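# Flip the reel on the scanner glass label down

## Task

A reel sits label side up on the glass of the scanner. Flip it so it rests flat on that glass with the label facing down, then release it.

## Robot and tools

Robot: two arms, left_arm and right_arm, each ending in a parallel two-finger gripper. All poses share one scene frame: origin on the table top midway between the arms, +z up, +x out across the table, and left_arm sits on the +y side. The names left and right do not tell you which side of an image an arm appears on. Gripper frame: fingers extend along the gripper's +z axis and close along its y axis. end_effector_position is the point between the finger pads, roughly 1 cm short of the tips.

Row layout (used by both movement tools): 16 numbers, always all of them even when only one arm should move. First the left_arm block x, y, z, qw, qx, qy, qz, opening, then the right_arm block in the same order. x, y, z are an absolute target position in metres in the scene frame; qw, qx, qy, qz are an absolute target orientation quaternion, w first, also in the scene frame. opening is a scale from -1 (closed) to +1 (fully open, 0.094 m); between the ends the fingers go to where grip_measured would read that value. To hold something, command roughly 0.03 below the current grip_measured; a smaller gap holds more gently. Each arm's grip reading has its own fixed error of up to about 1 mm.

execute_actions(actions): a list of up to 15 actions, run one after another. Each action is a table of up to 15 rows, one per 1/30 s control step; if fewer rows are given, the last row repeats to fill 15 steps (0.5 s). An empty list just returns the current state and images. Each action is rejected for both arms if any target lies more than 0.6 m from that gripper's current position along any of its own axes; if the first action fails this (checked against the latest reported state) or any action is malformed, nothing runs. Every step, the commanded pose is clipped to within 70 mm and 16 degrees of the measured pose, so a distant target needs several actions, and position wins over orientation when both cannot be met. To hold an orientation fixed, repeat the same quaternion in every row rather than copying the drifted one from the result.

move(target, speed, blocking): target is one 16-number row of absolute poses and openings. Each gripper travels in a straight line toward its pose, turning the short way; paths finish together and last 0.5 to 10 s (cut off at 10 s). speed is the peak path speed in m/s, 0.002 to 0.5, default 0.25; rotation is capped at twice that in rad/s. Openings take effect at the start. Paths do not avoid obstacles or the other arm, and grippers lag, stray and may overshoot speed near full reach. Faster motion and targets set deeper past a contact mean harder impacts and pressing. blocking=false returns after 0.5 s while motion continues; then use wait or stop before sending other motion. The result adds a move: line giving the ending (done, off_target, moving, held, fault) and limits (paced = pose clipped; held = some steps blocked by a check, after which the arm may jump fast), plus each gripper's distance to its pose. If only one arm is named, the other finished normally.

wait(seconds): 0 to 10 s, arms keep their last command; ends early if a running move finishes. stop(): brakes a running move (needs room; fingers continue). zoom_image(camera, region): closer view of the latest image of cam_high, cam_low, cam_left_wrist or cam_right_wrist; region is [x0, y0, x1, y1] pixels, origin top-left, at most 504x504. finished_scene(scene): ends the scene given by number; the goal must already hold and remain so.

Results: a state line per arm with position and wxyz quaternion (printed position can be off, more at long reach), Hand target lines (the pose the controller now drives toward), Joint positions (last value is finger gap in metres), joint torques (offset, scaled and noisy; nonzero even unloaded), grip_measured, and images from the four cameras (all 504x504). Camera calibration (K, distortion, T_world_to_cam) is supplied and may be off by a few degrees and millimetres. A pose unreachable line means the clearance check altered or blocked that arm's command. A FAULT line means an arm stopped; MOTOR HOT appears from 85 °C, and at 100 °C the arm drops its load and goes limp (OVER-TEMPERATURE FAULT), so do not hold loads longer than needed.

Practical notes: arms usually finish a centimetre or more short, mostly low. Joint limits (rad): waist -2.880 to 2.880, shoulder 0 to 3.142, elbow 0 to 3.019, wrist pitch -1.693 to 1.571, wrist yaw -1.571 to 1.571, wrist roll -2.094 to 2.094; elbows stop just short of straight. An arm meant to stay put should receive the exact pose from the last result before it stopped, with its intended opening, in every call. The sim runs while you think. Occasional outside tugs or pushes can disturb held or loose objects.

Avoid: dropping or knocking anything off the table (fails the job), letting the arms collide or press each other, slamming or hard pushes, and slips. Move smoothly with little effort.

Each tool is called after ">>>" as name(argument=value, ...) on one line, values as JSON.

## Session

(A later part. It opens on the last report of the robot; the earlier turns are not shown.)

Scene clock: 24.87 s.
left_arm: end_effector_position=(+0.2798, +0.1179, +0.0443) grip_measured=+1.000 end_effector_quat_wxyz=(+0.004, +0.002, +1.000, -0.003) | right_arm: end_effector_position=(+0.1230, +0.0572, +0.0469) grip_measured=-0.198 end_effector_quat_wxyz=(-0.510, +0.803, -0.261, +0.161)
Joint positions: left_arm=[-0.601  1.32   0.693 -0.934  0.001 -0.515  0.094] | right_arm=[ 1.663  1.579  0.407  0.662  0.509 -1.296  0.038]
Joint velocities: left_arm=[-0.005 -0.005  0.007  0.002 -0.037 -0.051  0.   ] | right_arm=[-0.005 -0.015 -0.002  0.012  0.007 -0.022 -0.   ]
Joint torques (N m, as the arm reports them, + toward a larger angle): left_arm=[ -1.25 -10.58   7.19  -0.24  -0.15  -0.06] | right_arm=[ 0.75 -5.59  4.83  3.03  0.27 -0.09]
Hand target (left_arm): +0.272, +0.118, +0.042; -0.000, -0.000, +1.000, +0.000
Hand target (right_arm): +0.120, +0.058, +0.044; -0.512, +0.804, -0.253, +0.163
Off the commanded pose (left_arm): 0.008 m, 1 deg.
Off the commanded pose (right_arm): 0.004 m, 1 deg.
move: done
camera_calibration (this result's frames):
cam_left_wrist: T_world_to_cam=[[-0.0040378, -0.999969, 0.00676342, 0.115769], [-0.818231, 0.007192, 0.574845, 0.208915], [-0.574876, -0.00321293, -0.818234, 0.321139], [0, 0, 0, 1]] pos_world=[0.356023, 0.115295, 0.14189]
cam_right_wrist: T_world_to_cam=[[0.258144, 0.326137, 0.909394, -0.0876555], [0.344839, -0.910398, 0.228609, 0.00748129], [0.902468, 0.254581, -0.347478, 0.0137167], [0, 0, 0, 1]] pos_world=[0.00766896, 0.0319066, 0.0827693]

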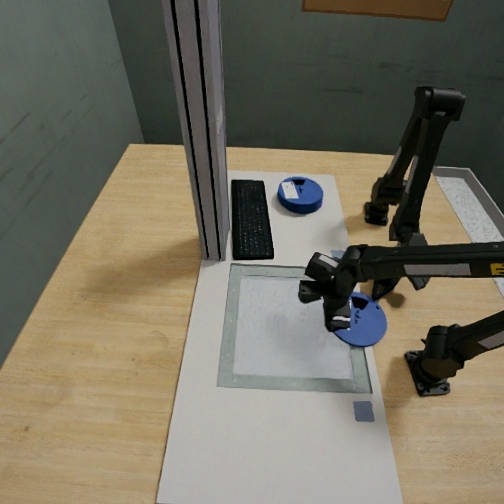

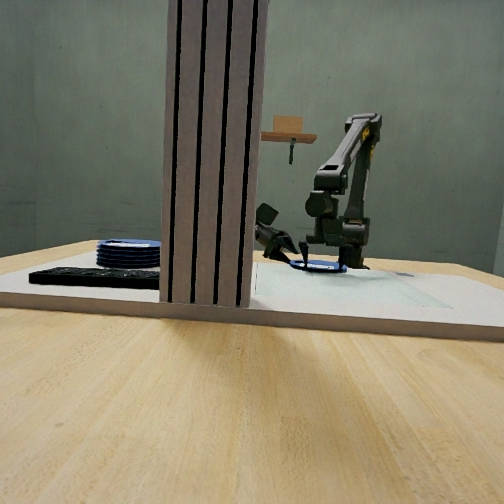

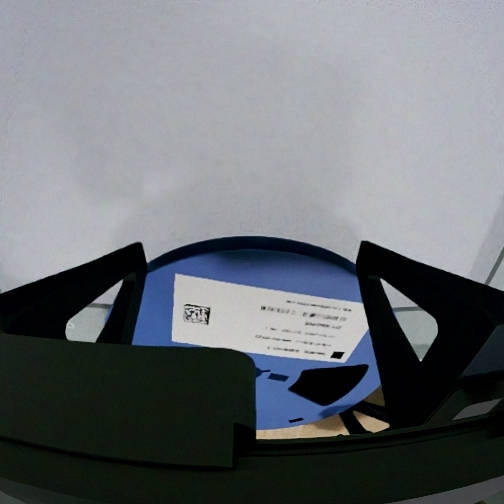

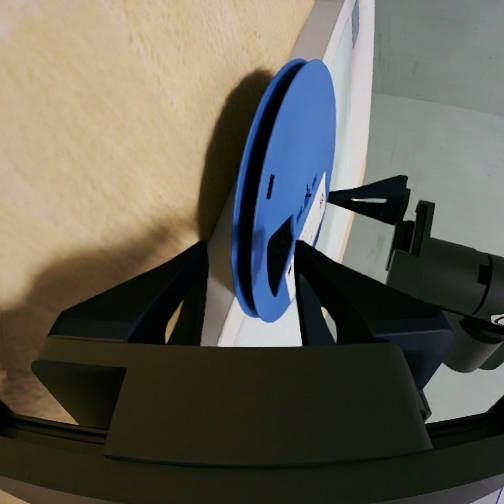

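>>> move(target=[0.272,0.118,0.042,0,0,1,0,1, 0.141,0.094,0.043,0.5124,-0.8044,0.2536,-0.1616,-0.2], speed=0.04)

>>> zoom_image(camera="cam_low", region=[240, 180, 390, 310])

Scene clock: 26.53 s.
left_arm: end_effector_position=(+0.2798, +0.1179, +0.0443) grip_measured=+1.000 end_effector_quat_wxyz=(+0.004, +0.002, +1.000, -0.003) | right_arm: end_effector_position=(+0.1361, +0.0807, +0.0396) grip_measured=-0.198 end_effector_quat_wxyz=(-0.506, +0.809, -0.254, +0.159)
Joint positions: left_arm=[-0.601  1.32   0.693 -0.934  0.001 -0.515  0.094] | right_arm=[ 1.622  1.644  0.471  0.663  0.461 -1.327  0.038]
Joint velocities: left_arm=[-0.005 -0.015 -0.017 -0.007 -0.022 -0.022  0.   ] | right_arm=[-0.015 -0.005 -0.017  0.022  0.007 -0.051 -0.   ]
Joint torques (N m, as the arm reports them, + toward a larger angle): left_arm=[ -1.31 -10.64   7.19  -0.26  -0.15  -0.06] | right_arm=[-0.47 -6.58  7.31  2.38  0.08 -0.03]
Hand target (left_arm): +0.272, +0.118, +0.042; -0.000, -0.000, +1.000, +0.000
Hand target (right_arm): +0.141, +0.094, +0.043; -0.513, +0.804, -0.254, +0.162
Off the commanded pose (left_arm): 0.008 m, 1 deg.
Off the commanded pose (right_arm): 0.015 m, 1 deg.
move: off_target (right_arm)
camera_calibration (this result's frames):
cam_left_wrist: T_world_to_cam=[[-0.0040378, -0.999969, 0.00676342, 0.115769], [-0.818231, 0.007192, 0.574845, 0.208915], [-0.574876, -0.00321293, -0.818234, 0.321139], [0, 0, 0, 1]] pos_world=[0.356023, 0.115295, 0.14189]
cam_right_wrist: T_world_to_cam=[[0.253613, 0.342265, 0.904729, -0.0925539], [0.357491, -0.902254, 0.241118, 0.023139], [0.898822, 0.262282, -0.35118, -0.0064973], [0, 0, 0, 1]] pos_world=[0.0210408, 0.0542594, 0.0758753]

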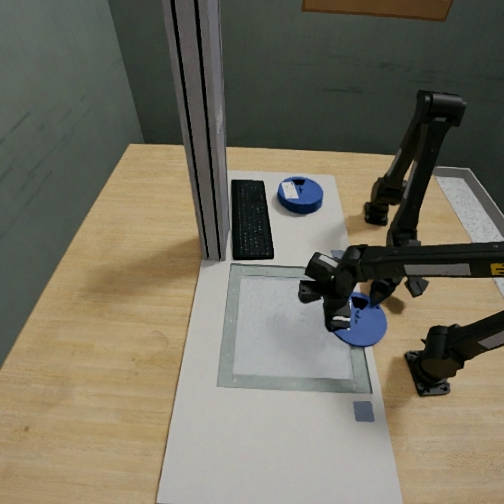

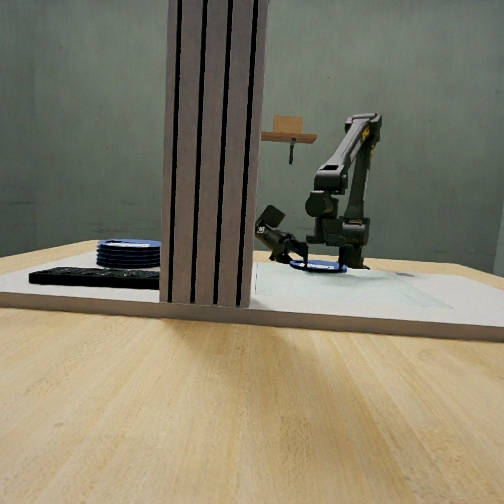

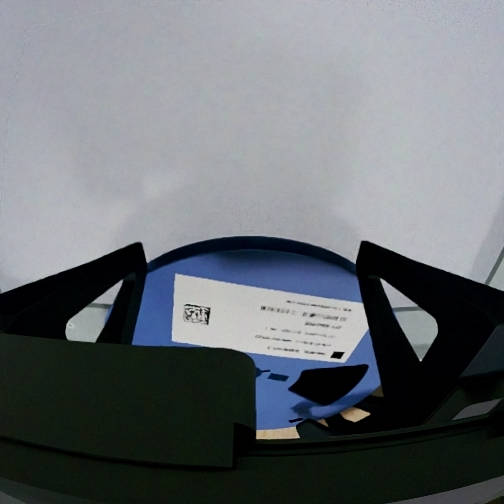

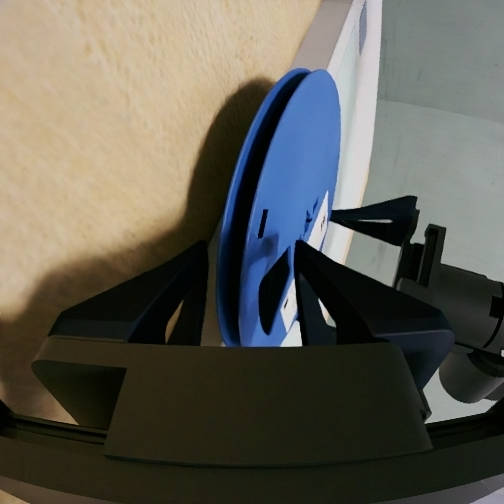

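Region (240, 180, 390, 310) of cam_low's 504x504 image, scaled by 3.360, with more detail than that image has; it fills the top 437 rows of this view, and the rest is white.

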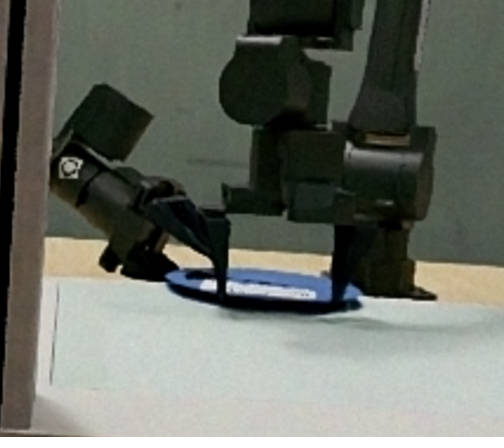

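>>> move(target=[0.272,0.118,0.042,0,0,1,0,1, 0.149,0.106,0.043,0.5124,-0.8044,0.2536,-0.1616,-0.2], speed=0.03)

>>> move(target=[0.272,0.118,0.042,0,0,1,0,1, 0.154,0.112,0.07,0.5124,-0.8044,0.2536,-0.1616,-0.2], speed=0.03)

>>> zoom_image(camera="cam_low", region=[240, 180, 390, 310])

Scene clock: 28.33 s.
left_arm: end_effector_position=(+0.2799, +0.1181, +0.0443) grip_measured=+1.000 end_effector_quat_wxyz=(+0.004, +0.002, +1.000, -0.003) | right_arm: end_effector_position=(+0.1428, +0.0915, +0.0395) grip_measured=-0.198 end_effector_quat_wxyz=(-0.508, +0.808, -0.254, +0.158)
Joint positions: left_arm=[-0.601  1.32   0.693 -0.934 -0.    -0.515  0.094] | right_arm=[ 1.604  1.666  0.5    0.663  0.444 -1.336  0.038]
Joint velocities: left_arm=[ 0.015 -0.005  0.012 -0.002  0.066  0.051  0.   ] | right_arm=[-0.015 -0.015  0.017 -0.027 -0.154 -0.066 -0.   ]
Joint torques (N m, as the arm reports them, + toward a larger angle): left_arm=[ -1.21 -10.67   7.18  -0.23  -0.11  -0.06] | right_arm=[-0.69 -6.64  7.96  1.88  0.12 -0.1 ]
Hand target (left_arm): +0.272, +0.118, +0.042; -0.000, -0.000, +1.000, +0.000
Hand target (right_arm): +0.149, +0.105, +0.043; -0.513, +0.804, -0.254, +0.162
Off the commanded pose (left_arm): 0.008 m, 1 deg.
Off the commanded pose (right_arm): 0.016 m, 1 deg.
move: off_target (right_arm)
camera_calibration (this result's frames):
cam_left_wrist: T_world_to_cam=[[-0.00402959, -0.999975, 0.00576727, 0.115983], [-0.818557, 0.00661126, 0.574388, 0.209174], [-0.574412, -0.00240629, -0.818563, 0.320985], [0, 0, 0, 1]] pos_world=[0.356065, 0.11537, 0.141931]
cam_right_wrist: T_world_to_cam=[[0.253799, 0.339269, 0.905805, -0.0976305], [0.358986, -0.902622, 0.237492, 0.0304669], [0.898173, 0.264896, -0.350878, -0.0155725], [0, 0, 0, 1]] pos_world=[0.0278281, 0.0647482, 0.0757345]

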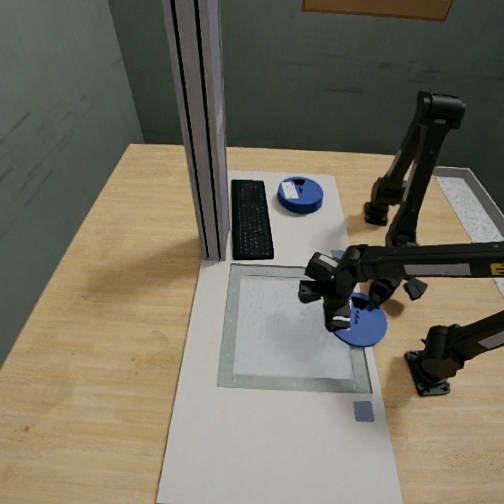

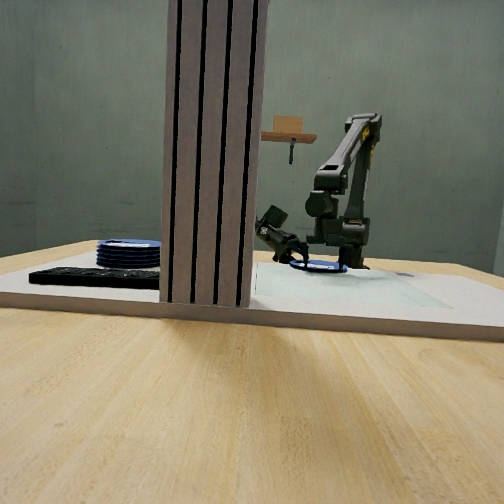

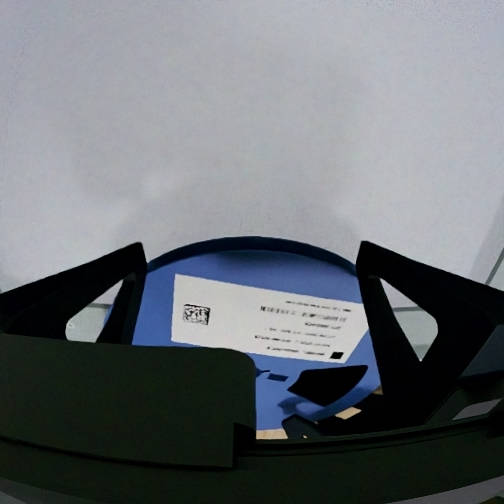

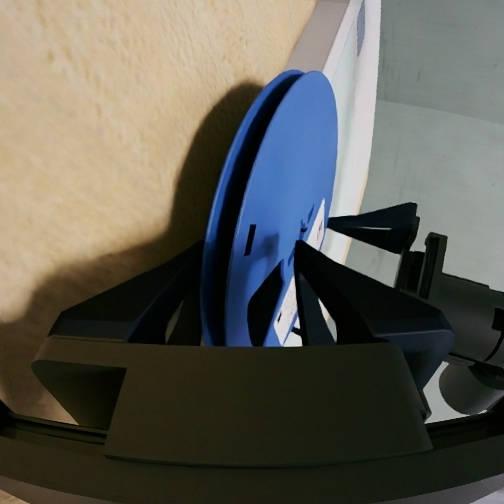

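Scene clock: 29.97 s.
left_arm: end_effector_position=(+0.2799, +0.1182, +0.0443) grip_measured=+1.000 end_effector_quat_wxyz=(+0.005, +0.002, +1.000, -0.002) | right_arm: end_effector_position=(+0.1457, +0.0911, +0.0422) grip_measured=-0.198 end_effector_quat_wxyz=(-0.488, +0.820, -0.251, +0.161)
Joint positions: left_arm=[-0.601  1.32   0.693 -0.934 -0.001 -0.515  0.094] | right_arm=[ 1.595  1.63   0.518  0.565  0.434 -1.342  0.038]
Joint velocities: left_arm=[-0.015 -0.015  0.002  0.012 -0.081 -0.051  0.   ] | right_arm=[ 0.005 -0.015 -0.002 -0.037  0.066  0.022  0.001]
Joint torques (N m, as the arm reports them, + toward a larger angle): left_arm=[ -1.29 -10.63   7.21  -0.22  -0.06  -0.06] | right_arm=[ -0.44 -10.84   8.78   1.55   0.15  -0.08]
Hand target (left_arm): +0.272, +0.118, +0.042; -0.000, -0.000, +1.000, -0.000
Hand target (right_arm): +0.154, +0.110, +0.071; -0.512, +0.804, -0.253, +0.162
Off the commanded pose (left_arm): 0.008 m, 1 deg.
Off the commanded pose (right_arm): 0.036 m, 3 deg.
move: off_target (right_arm)
camera_calibration (this result's frames):
cam_left_wrist: T_world_to_cam=[[-0.0040238, -0.999979, 0.00510316, 0.116125], [-0.818774, 0.00622435, 0.574082, 0.209346], [-0.574102, -0.00186835, -0.818782, 0.320882], [0, 0, 0, 1]] pos_world=[0.356093, 0.115419, 0.141958]
cam_right_wrist: T_world_to_cam=[[0.258222, 0.382193, 0.887271, -0.104457], [0.362405, -0.889671, 0.277757, 0.0250389], [0.895536, 0.249829, -0.368241, -0.0146544], [0, 0, 0, 1]] pos_world=[0.0310224, 0.0658603, 0.0803307]

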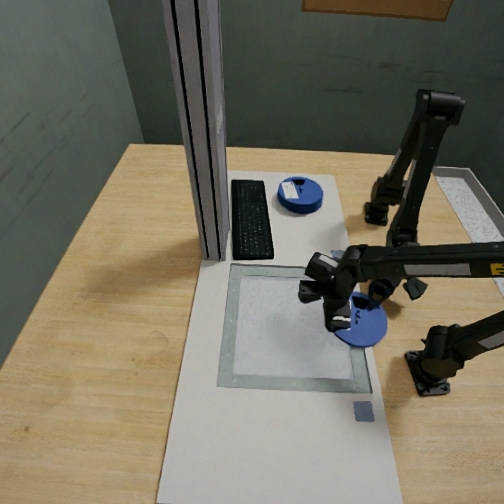

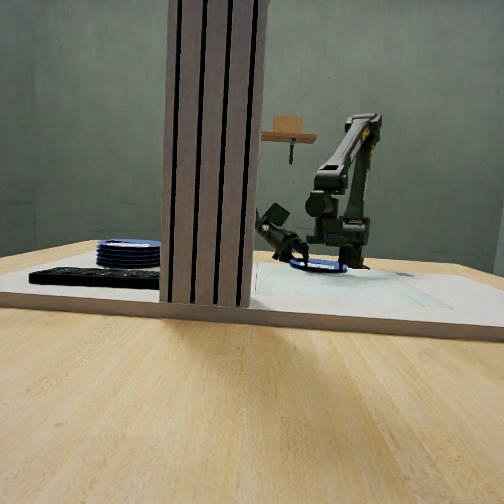

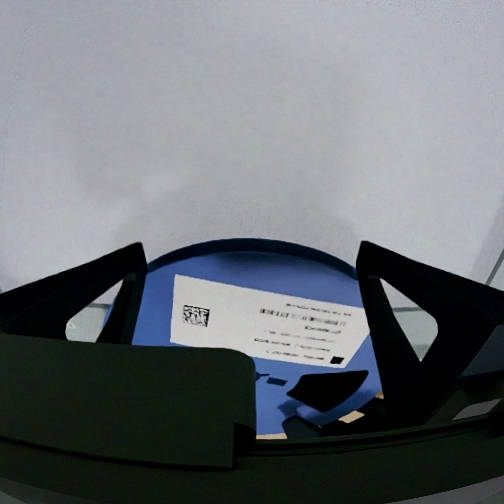

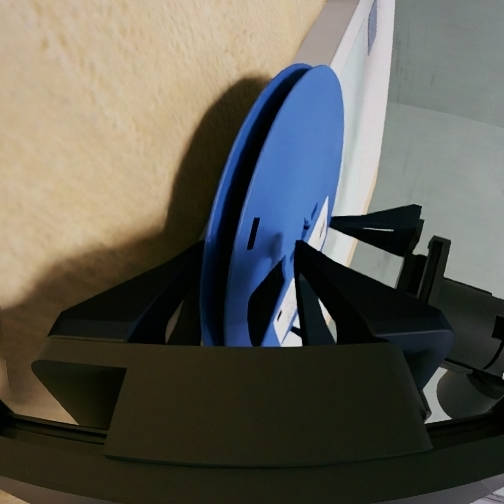

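Region (240, 180, 390, 310) of cam_low's 504x504 image, scaled by 3.360, with more detail than that image has; it fills the top 437 rows of this view, and the rest is white.

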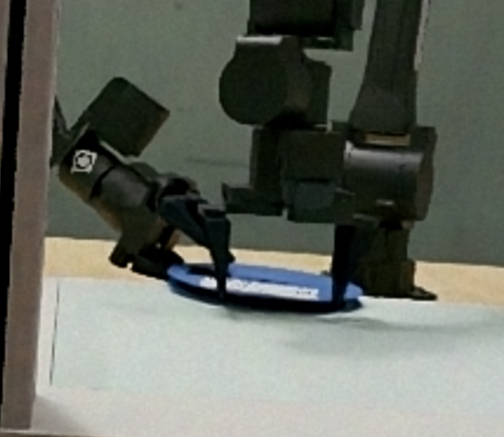

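>>> move(target=[0.31,0.135,0.05,0,0,1,0,1, 0.148,0.102,0.06,0.5124,-0.8044,0.2536,-0.1616,-0.2], speed=0.04)

>>> zoom_image(camera="cam_low", region=[240, 180, 390, 310])

Scene clock: 31.43 s.
left_arm: end_effector_position=(+0.2931, +0.1393, +0.0423) grip_measured=+1.000 end_effector_quat_wxyz=(-0.006, -0.004, +1.000, +0.004) | right_arm: end_effector_position=(+0.1471, +0.0909, +0.0436) grip_measured=-0.198 end_effector_quat_wxyz=(-0.490, +0.818, -0.253, +0.164)
Joint positions: left_arm=[-0.521  1.345  0.71  -0.95  -0.001 -0.445  0.094] | right_arm=[ 1.594  1.63   0.517  0.572  0.442 -1.342  0.038]
Joint velocities: left_arm=[-0.024  0.005 -0.007 -0.012  0.051 -0.066  0.   ] | right_arm=[-0.005 -0.005  0.012 -0.022  0.007 -0.051 -0.   ]
Joint torques (N m, as the arm reports them, + toward a larger angle): left_arm=[ 0.37 -8.66 12.03 -0.5  -0.08  0.21] | right_arm=[ 0.28 -9.15  6.5   3.14  0.32  0.  ]
Hand target (left_arm): +0.310, +0.135, +0.050; +0.001, -0.000, +1.000, -0.000
Hand target (right_arm): +0.148, +0.102, +0.060; -0.512, +0.804, -0.254, +0.162
Off the commanded pose (left_arm): 0.019 m, 1 deg.
Off the commanded pose (right_arm): 0.020 m, 3 deg.
move: off_target (left_arm, right_arm)
camera_calibration (this result's frames):
cam_left_wrist: T_world_to_cam=[[0.00740026, -0.999952, -0.00641444, 0.134481], [-0.806156, -0.00976116, 0.591623, 0.218906], [-0.591657, 0.000792876, -0.806189, 0.331095], [0, 0, 0, 1]] pos_world=[0.371372, 0.136349, 0.138278]
cam_right_wrist: T_world_to_cam=[[0.256666, 0.375107, 0.89074, -0.105299], [0.354949, -0.893796, 0.274116, 0.0256398], [0.898962, 0.245811, -0.362551, -0.0156941], [0, 0, 0, 1]] pos_world=[0.0320342, 0.0662729, 0.0810756]

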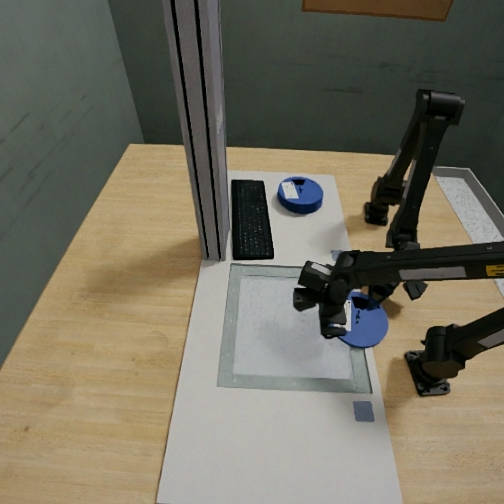

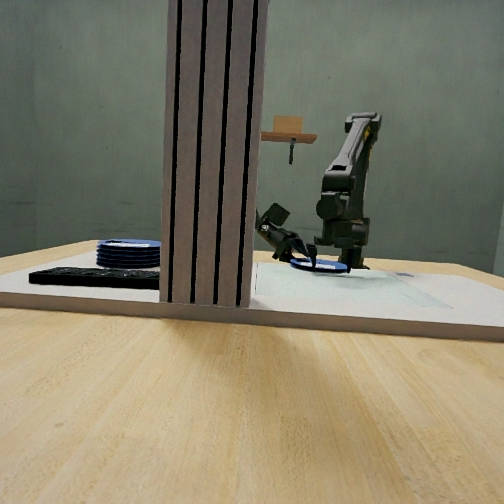

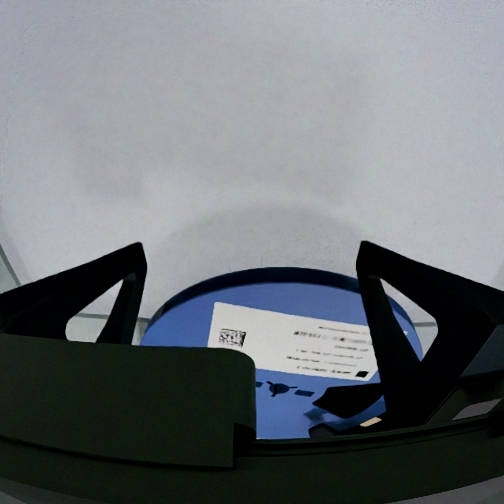

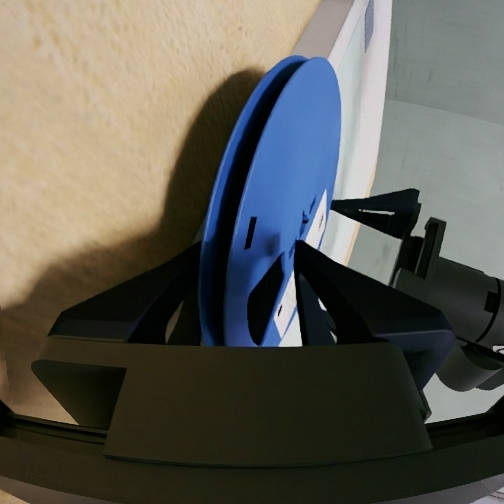

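Region (240, 180, 390, 310) of cam_low's 504x504 image, scaled by 3.360, with more detail than that image has; it fills the top 437 rows of this view, and the rest is white.

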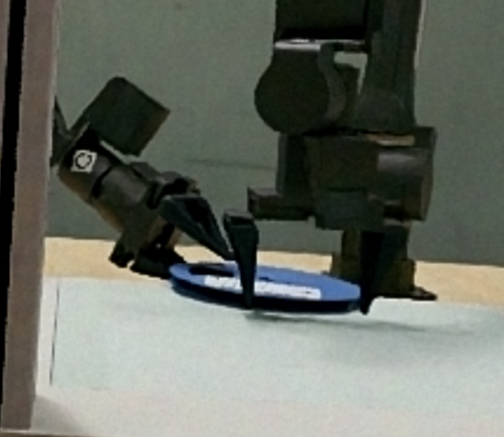

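>>> move(target=[0.36,0.22,0.10,0,0,1,0,1, 0.152,0.112,0.095,0.5124,-0.8044,0.2536,-0.1616,-0.3], speed=0.08)

>>> zoom_image(camera="cam_low", region=[240, 180, 390, 310])

Scene clock: 33.50 s.
left_arm: end_effector_position=(+0.3442, +0.2194, +0.0881) grip_measured=+1.000 end_effector_quat_wxyz=(-0.011, -0.005, +1.000, +0.003) | right_arm: end_effector_position=(+0.1470, +0.0927, +0.0681) grip_measured=-0.298 end_effector_quat_wxyz=(-0.490, +0.818, -0.253, +0.163)
Joint positions: left_arm=[-0.235  1.343  0.849 -1.1   -0.003 -0.163  0.094] | right_arm=[ 1.594  1.547  0.534  0.47   0.44  -1.342  0.033]
Joint velocities: left_arm=[ 0.005 -0.015 -0.007 -0.012  0.037  0.007  0.   ] | right_arm=[-0.005 -0.005  0.012 -0.012 -0.007 -0.037 -0.   ]
Joint torques (N m, as the arm reports them, + toward a larger angle): left_arm=[  0.32 -10.5   12.85  -0.52   0.     0.26] | right_arm=[-0.33 -9.64  9.43  1.36  0.12 -0.02]
Hand target (left_arm): +0.361, +0.219, +0.100; +0.002, -0.000, +1.000, +0.000
Hand target (right_arm): +0.152, +0.111, +0.096; -0.513, +0.804, -0.253, +0.162
Off the commanded pose (left_arm): 0.020 m, 1 deg.
Off the commanded pose (right_arm): 0.034 m, 3 deg.
move: off_target (left_arm, right_arm)
camera_calibration (this result's frames):
cam_left_wrist: T_world_to_cam=[[0.0104117, -0.99993, -0.00558256, 0.21334], [-0.800437, -0.0116804, 0.599303, 0.231608], [-0.599326, -0.00177128, -0.800503, 0.400865], [0, 0, 0, 1]] pos_world=[0.423415, 0.21674, 0.183282]
cam_right_wrist: T_world_to_cam=[[0.257083, 0.376772, 0.889916, -0.127857], [0.356727, -0.892831, 0.274953, 0.0201604], [0.898139, 0.246772, -0.363936, -0.00707532], [0, 0, 0, 1]] pos_world=[0.0320326, 0.0679187, 0.105664]

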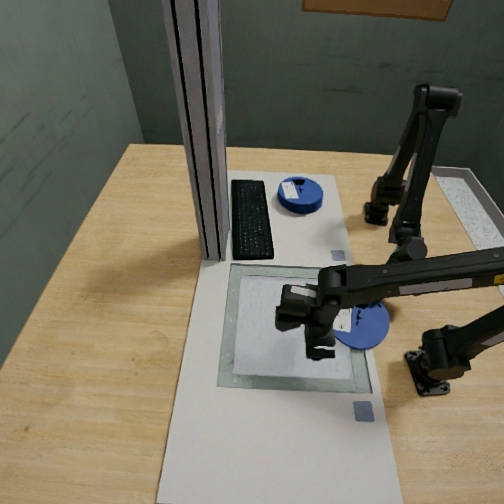

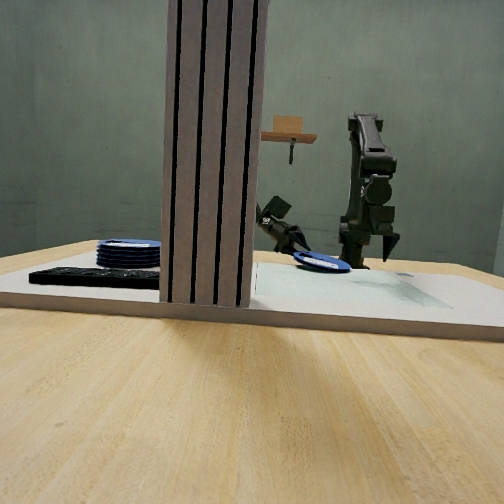

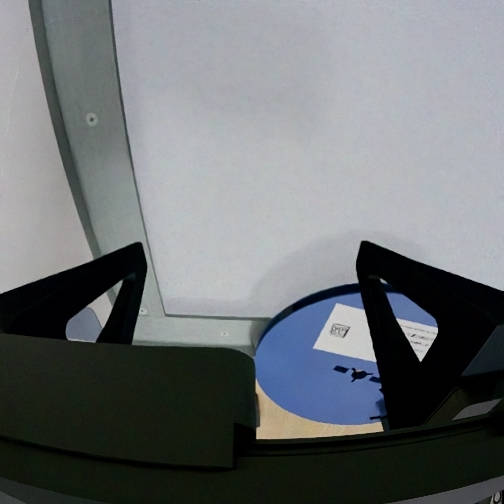

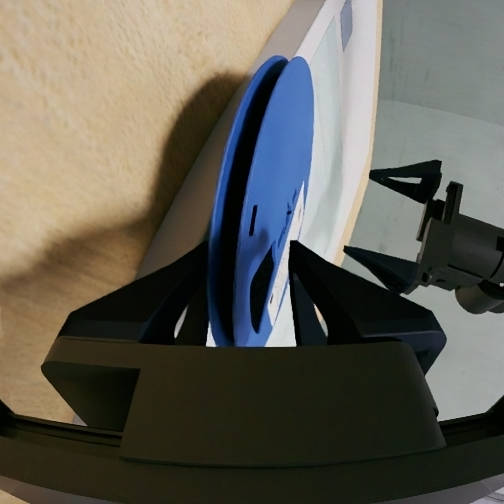

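Region (240, 180, 390, 310) of cam_low's 504x504 image, scaled by 3.360, with more detail than that image has; it fills the top 437 rows of this view, and the rest is white.

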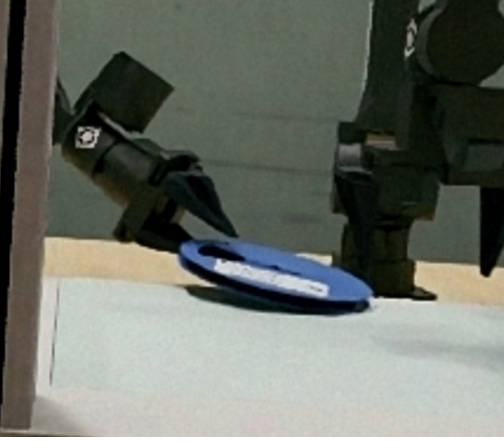

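>>> move(target=[0.28,0.42,0.15,0,0,1,0,1, 0.157,0.120,0.108,0.5806,-0.7567,0.2386,-0.1831,-0.48], speed=0.12)

>>> zoom_image(camera="cam_low", region=[240, 180, 390, 310])

>>> zoom_image(camera="cam_high", region=[300, 220, 460, 380])

Scene clock: 36.33 s.
left_arm: end_effector_position=(+0.2692, +0.4115, +0.1299) grip_measured=+1.000 end_effector_quat_wxyz=(-0.018, -0.006, +1.000, -0.008) | right_arm: end_effector_position=(+0.1541, +0.1119, +0.1030) grip_measured=-0.478 end_effector_quat_wxyz=(-0.570, +0.764, -0.239, +0.182)
Joint positions: left_arm=[ 0.425  1.185  0.834 -1.259 -0.003  0.496  0.094] | right_arm=[ 1.594  1.587  0.531  0.733  0.471 -1.425  0.025]
Joint velocities: left_arm=[-0.015  0.005  0.007 -0.002 -0.007  0.007  0.   ] | right_arm=[-0.005 -0.024  0.027  0.002 -0.022 -0.081  0.   ]
Joint torques (N m, as the arm reports them, + toward a larger angle): left_arm=[ 0.18 -9.58 13.8  -0.6   0.12  0.26] | right_arm=[-0.14 -6.79  7.25  3.37  0.27  0.  ]
Hand target (left_arm): +0.283, +0.421, +0.150; +0.004, +0.000, +1.000, +0.003
Hand target (right_arm): +0.157, +0.120, +0.108; -0.580, +0.757, -0.238, +0.185
Off the commanded pose (left_arm): 0.024 m, 2 deg.
Off the commanded pose (right_arm): 0.010 m, 1 deg.
move: off_target (left_arm)
camera_calibration (this result's frames):
cam_left_wrist: T_world_to_cam=[[0.0118921, -0.999789, 0.0167344, 0.403116], [-0.791942, 0.000800292, 0.610596, 0.139834], [-0.61048, -0.0205139, -0.791766, 0.399314], [0, 0, 0, 1]] pos_world=[0.34972, 0.411111, 0.224035]
cam_right_wrist: T_world_to_cam=[[0.161607, 0.217942, 0.962489, -0.143063], [0.337411, -0.928734, 0.153646, 0.0446131], [0.927382, 0.299924, -0.223626, -0.0304206], [0, 0, 0, 1]] pos_world=[0.0362785, 0.0817371, 0.124039]

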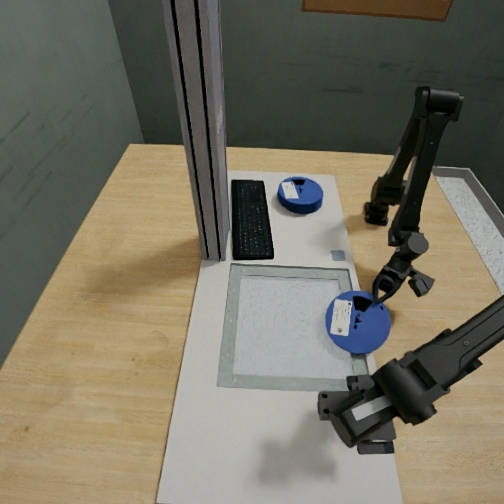

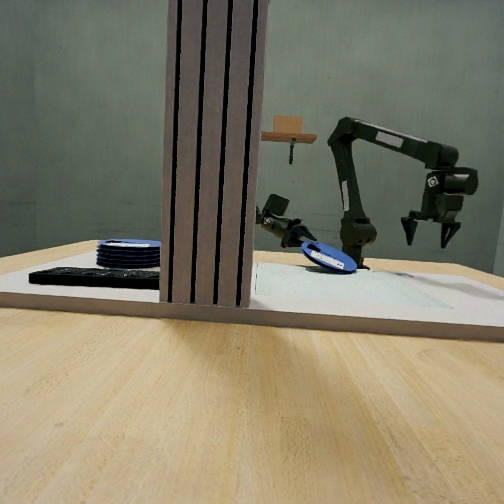

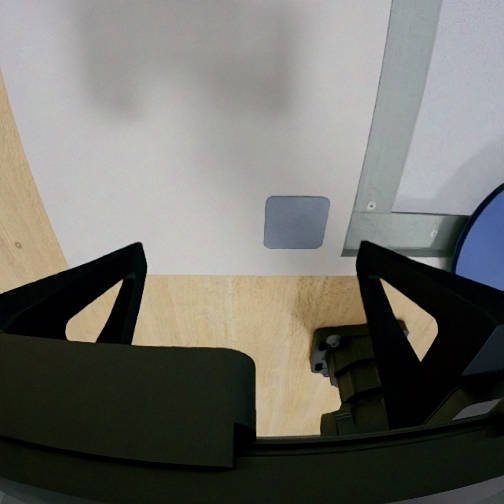

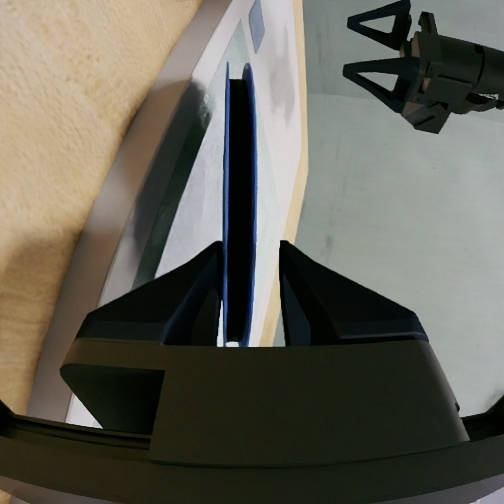

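Region (240, 180, 390, 310) of cam_low's 504x504 image, scaled by 3.360, with more detail than that image has; it fills the top 437 rows of this view, and the rest is white.

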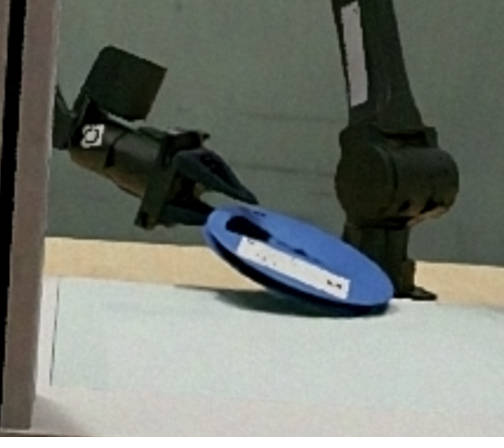

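Region (300, 220, 460, 380) of cam_high's 504x504 image, scaled by 3.150, with more detail than that image has.

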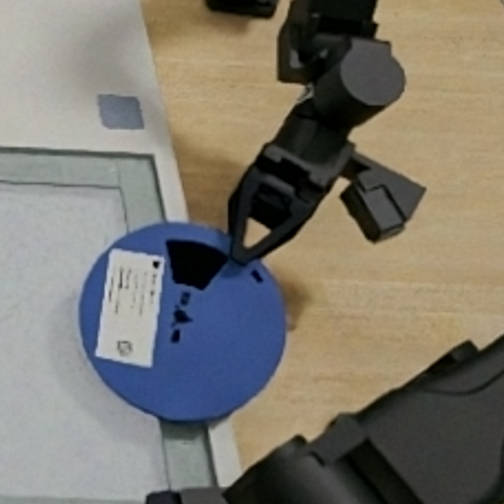

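>>> move(target=[0.28,0.42,0.15,0,0,1,0,1, 0.157,0.120,0.108,0.5806,-0.7567,0.2386,-0.1831,-0.8], speed=0.05)

>>> zoom_image(camera="cam_high", region=[300, 220, 460, 380])

Scene clock: 37.40 s.
left_arm: end_effector_position=(+0.2669, +0.4103, +0.1300) grip_measured=+1.000 end_effector_quat_wxyz=(-0.023, -0.003, +1.000, -0.011) | right_arm: end_effector_position=(+0.1538, +0.1107, +0.1003) grip_measured=-0.771 end_effector_quat_wxyz=(-0.568, +0.767, -0.238, +0.182)
Joint positions: left_arm=[ 0.425  1.185  0.834 -1.27  -0.003  0.501  0.094] | right_arm=[ 1.594  1.59   0.528  0.733  0.469 -1.426  0.011]
Joint velocities: left_arm=[-0.005  0.005  0.027 -0.012 -0.022 -0.022  0.   ] | right_arm=[-0.005 -0.015  0.002  0.007 -0.007 -0.022  0.001]
Joint torques (N m, as the arm reports them, + toward a larger angle): left_arm=[ 0.32 -9.83 13.54 -0.57  0.1   0.24] | right_arm=[ 0.   -6.7   7.37  3.29  0.17  0.  ]
Hand target (left_arm): +0.279, +0.420, +0.150; -0.000, +0.000, +1.000, +0.001
Hand target (right_arm): +0.157, +0.120, +0.108; -0.580, +0.757, -0.239, +0.183
Off the commanded pose (left_arm): 0.026 m, 3 deg.
Off the commanded pose (right_arm): 0.012 m, 2 deg.
move: off_target (left_arm, right_arm)
camera_calibration (this result's frames):
cam_left_wrist: T_world_to_cam=[[0.00673699, -0.999734, 0.0220588, 0.402527], [-0.786247, 0.00833442, 0.617856, 0.132392], [-0.617875, -0.0215062, -0.785982, 0.399612], [0, 0, 0, 1]] pos_world=[0.348291, 0.40991, 0.223409]
cam_right_wrist: T_world_to_cam=[[0.161829, 0.224388, 0.960969, -0.140723], [0.339051, -0.927166, 0.159398, 0.0430605], [0.926745, 0.300022, -0.226121, -0.0299885], [0, 0, 0, 1]] pos_world=[0.035965, 0.0804978, 0.121585]

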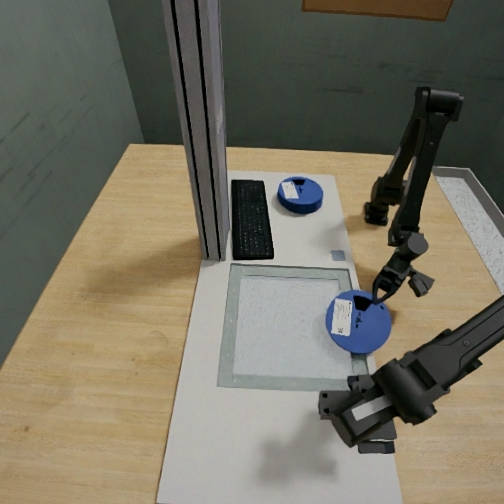

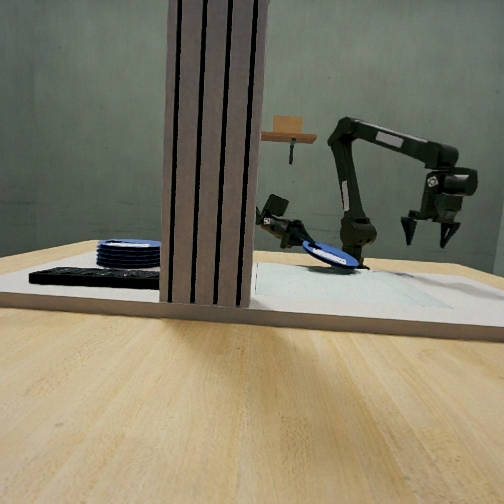

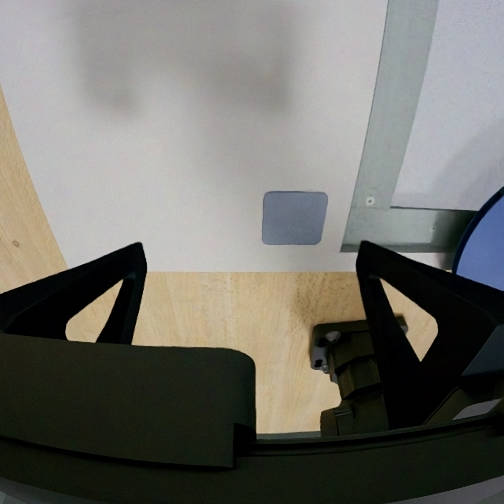

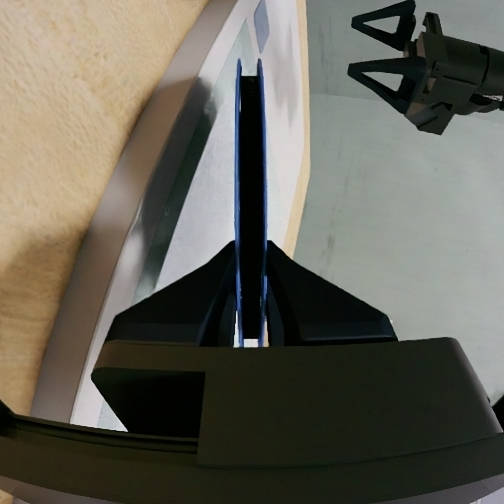

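Region (300, 220, 460, 380) of cam_high's 504x504 image, scaled by 3.150, with more detail than that image has.

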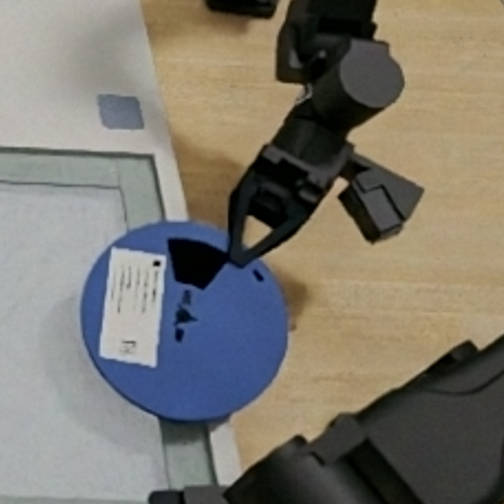

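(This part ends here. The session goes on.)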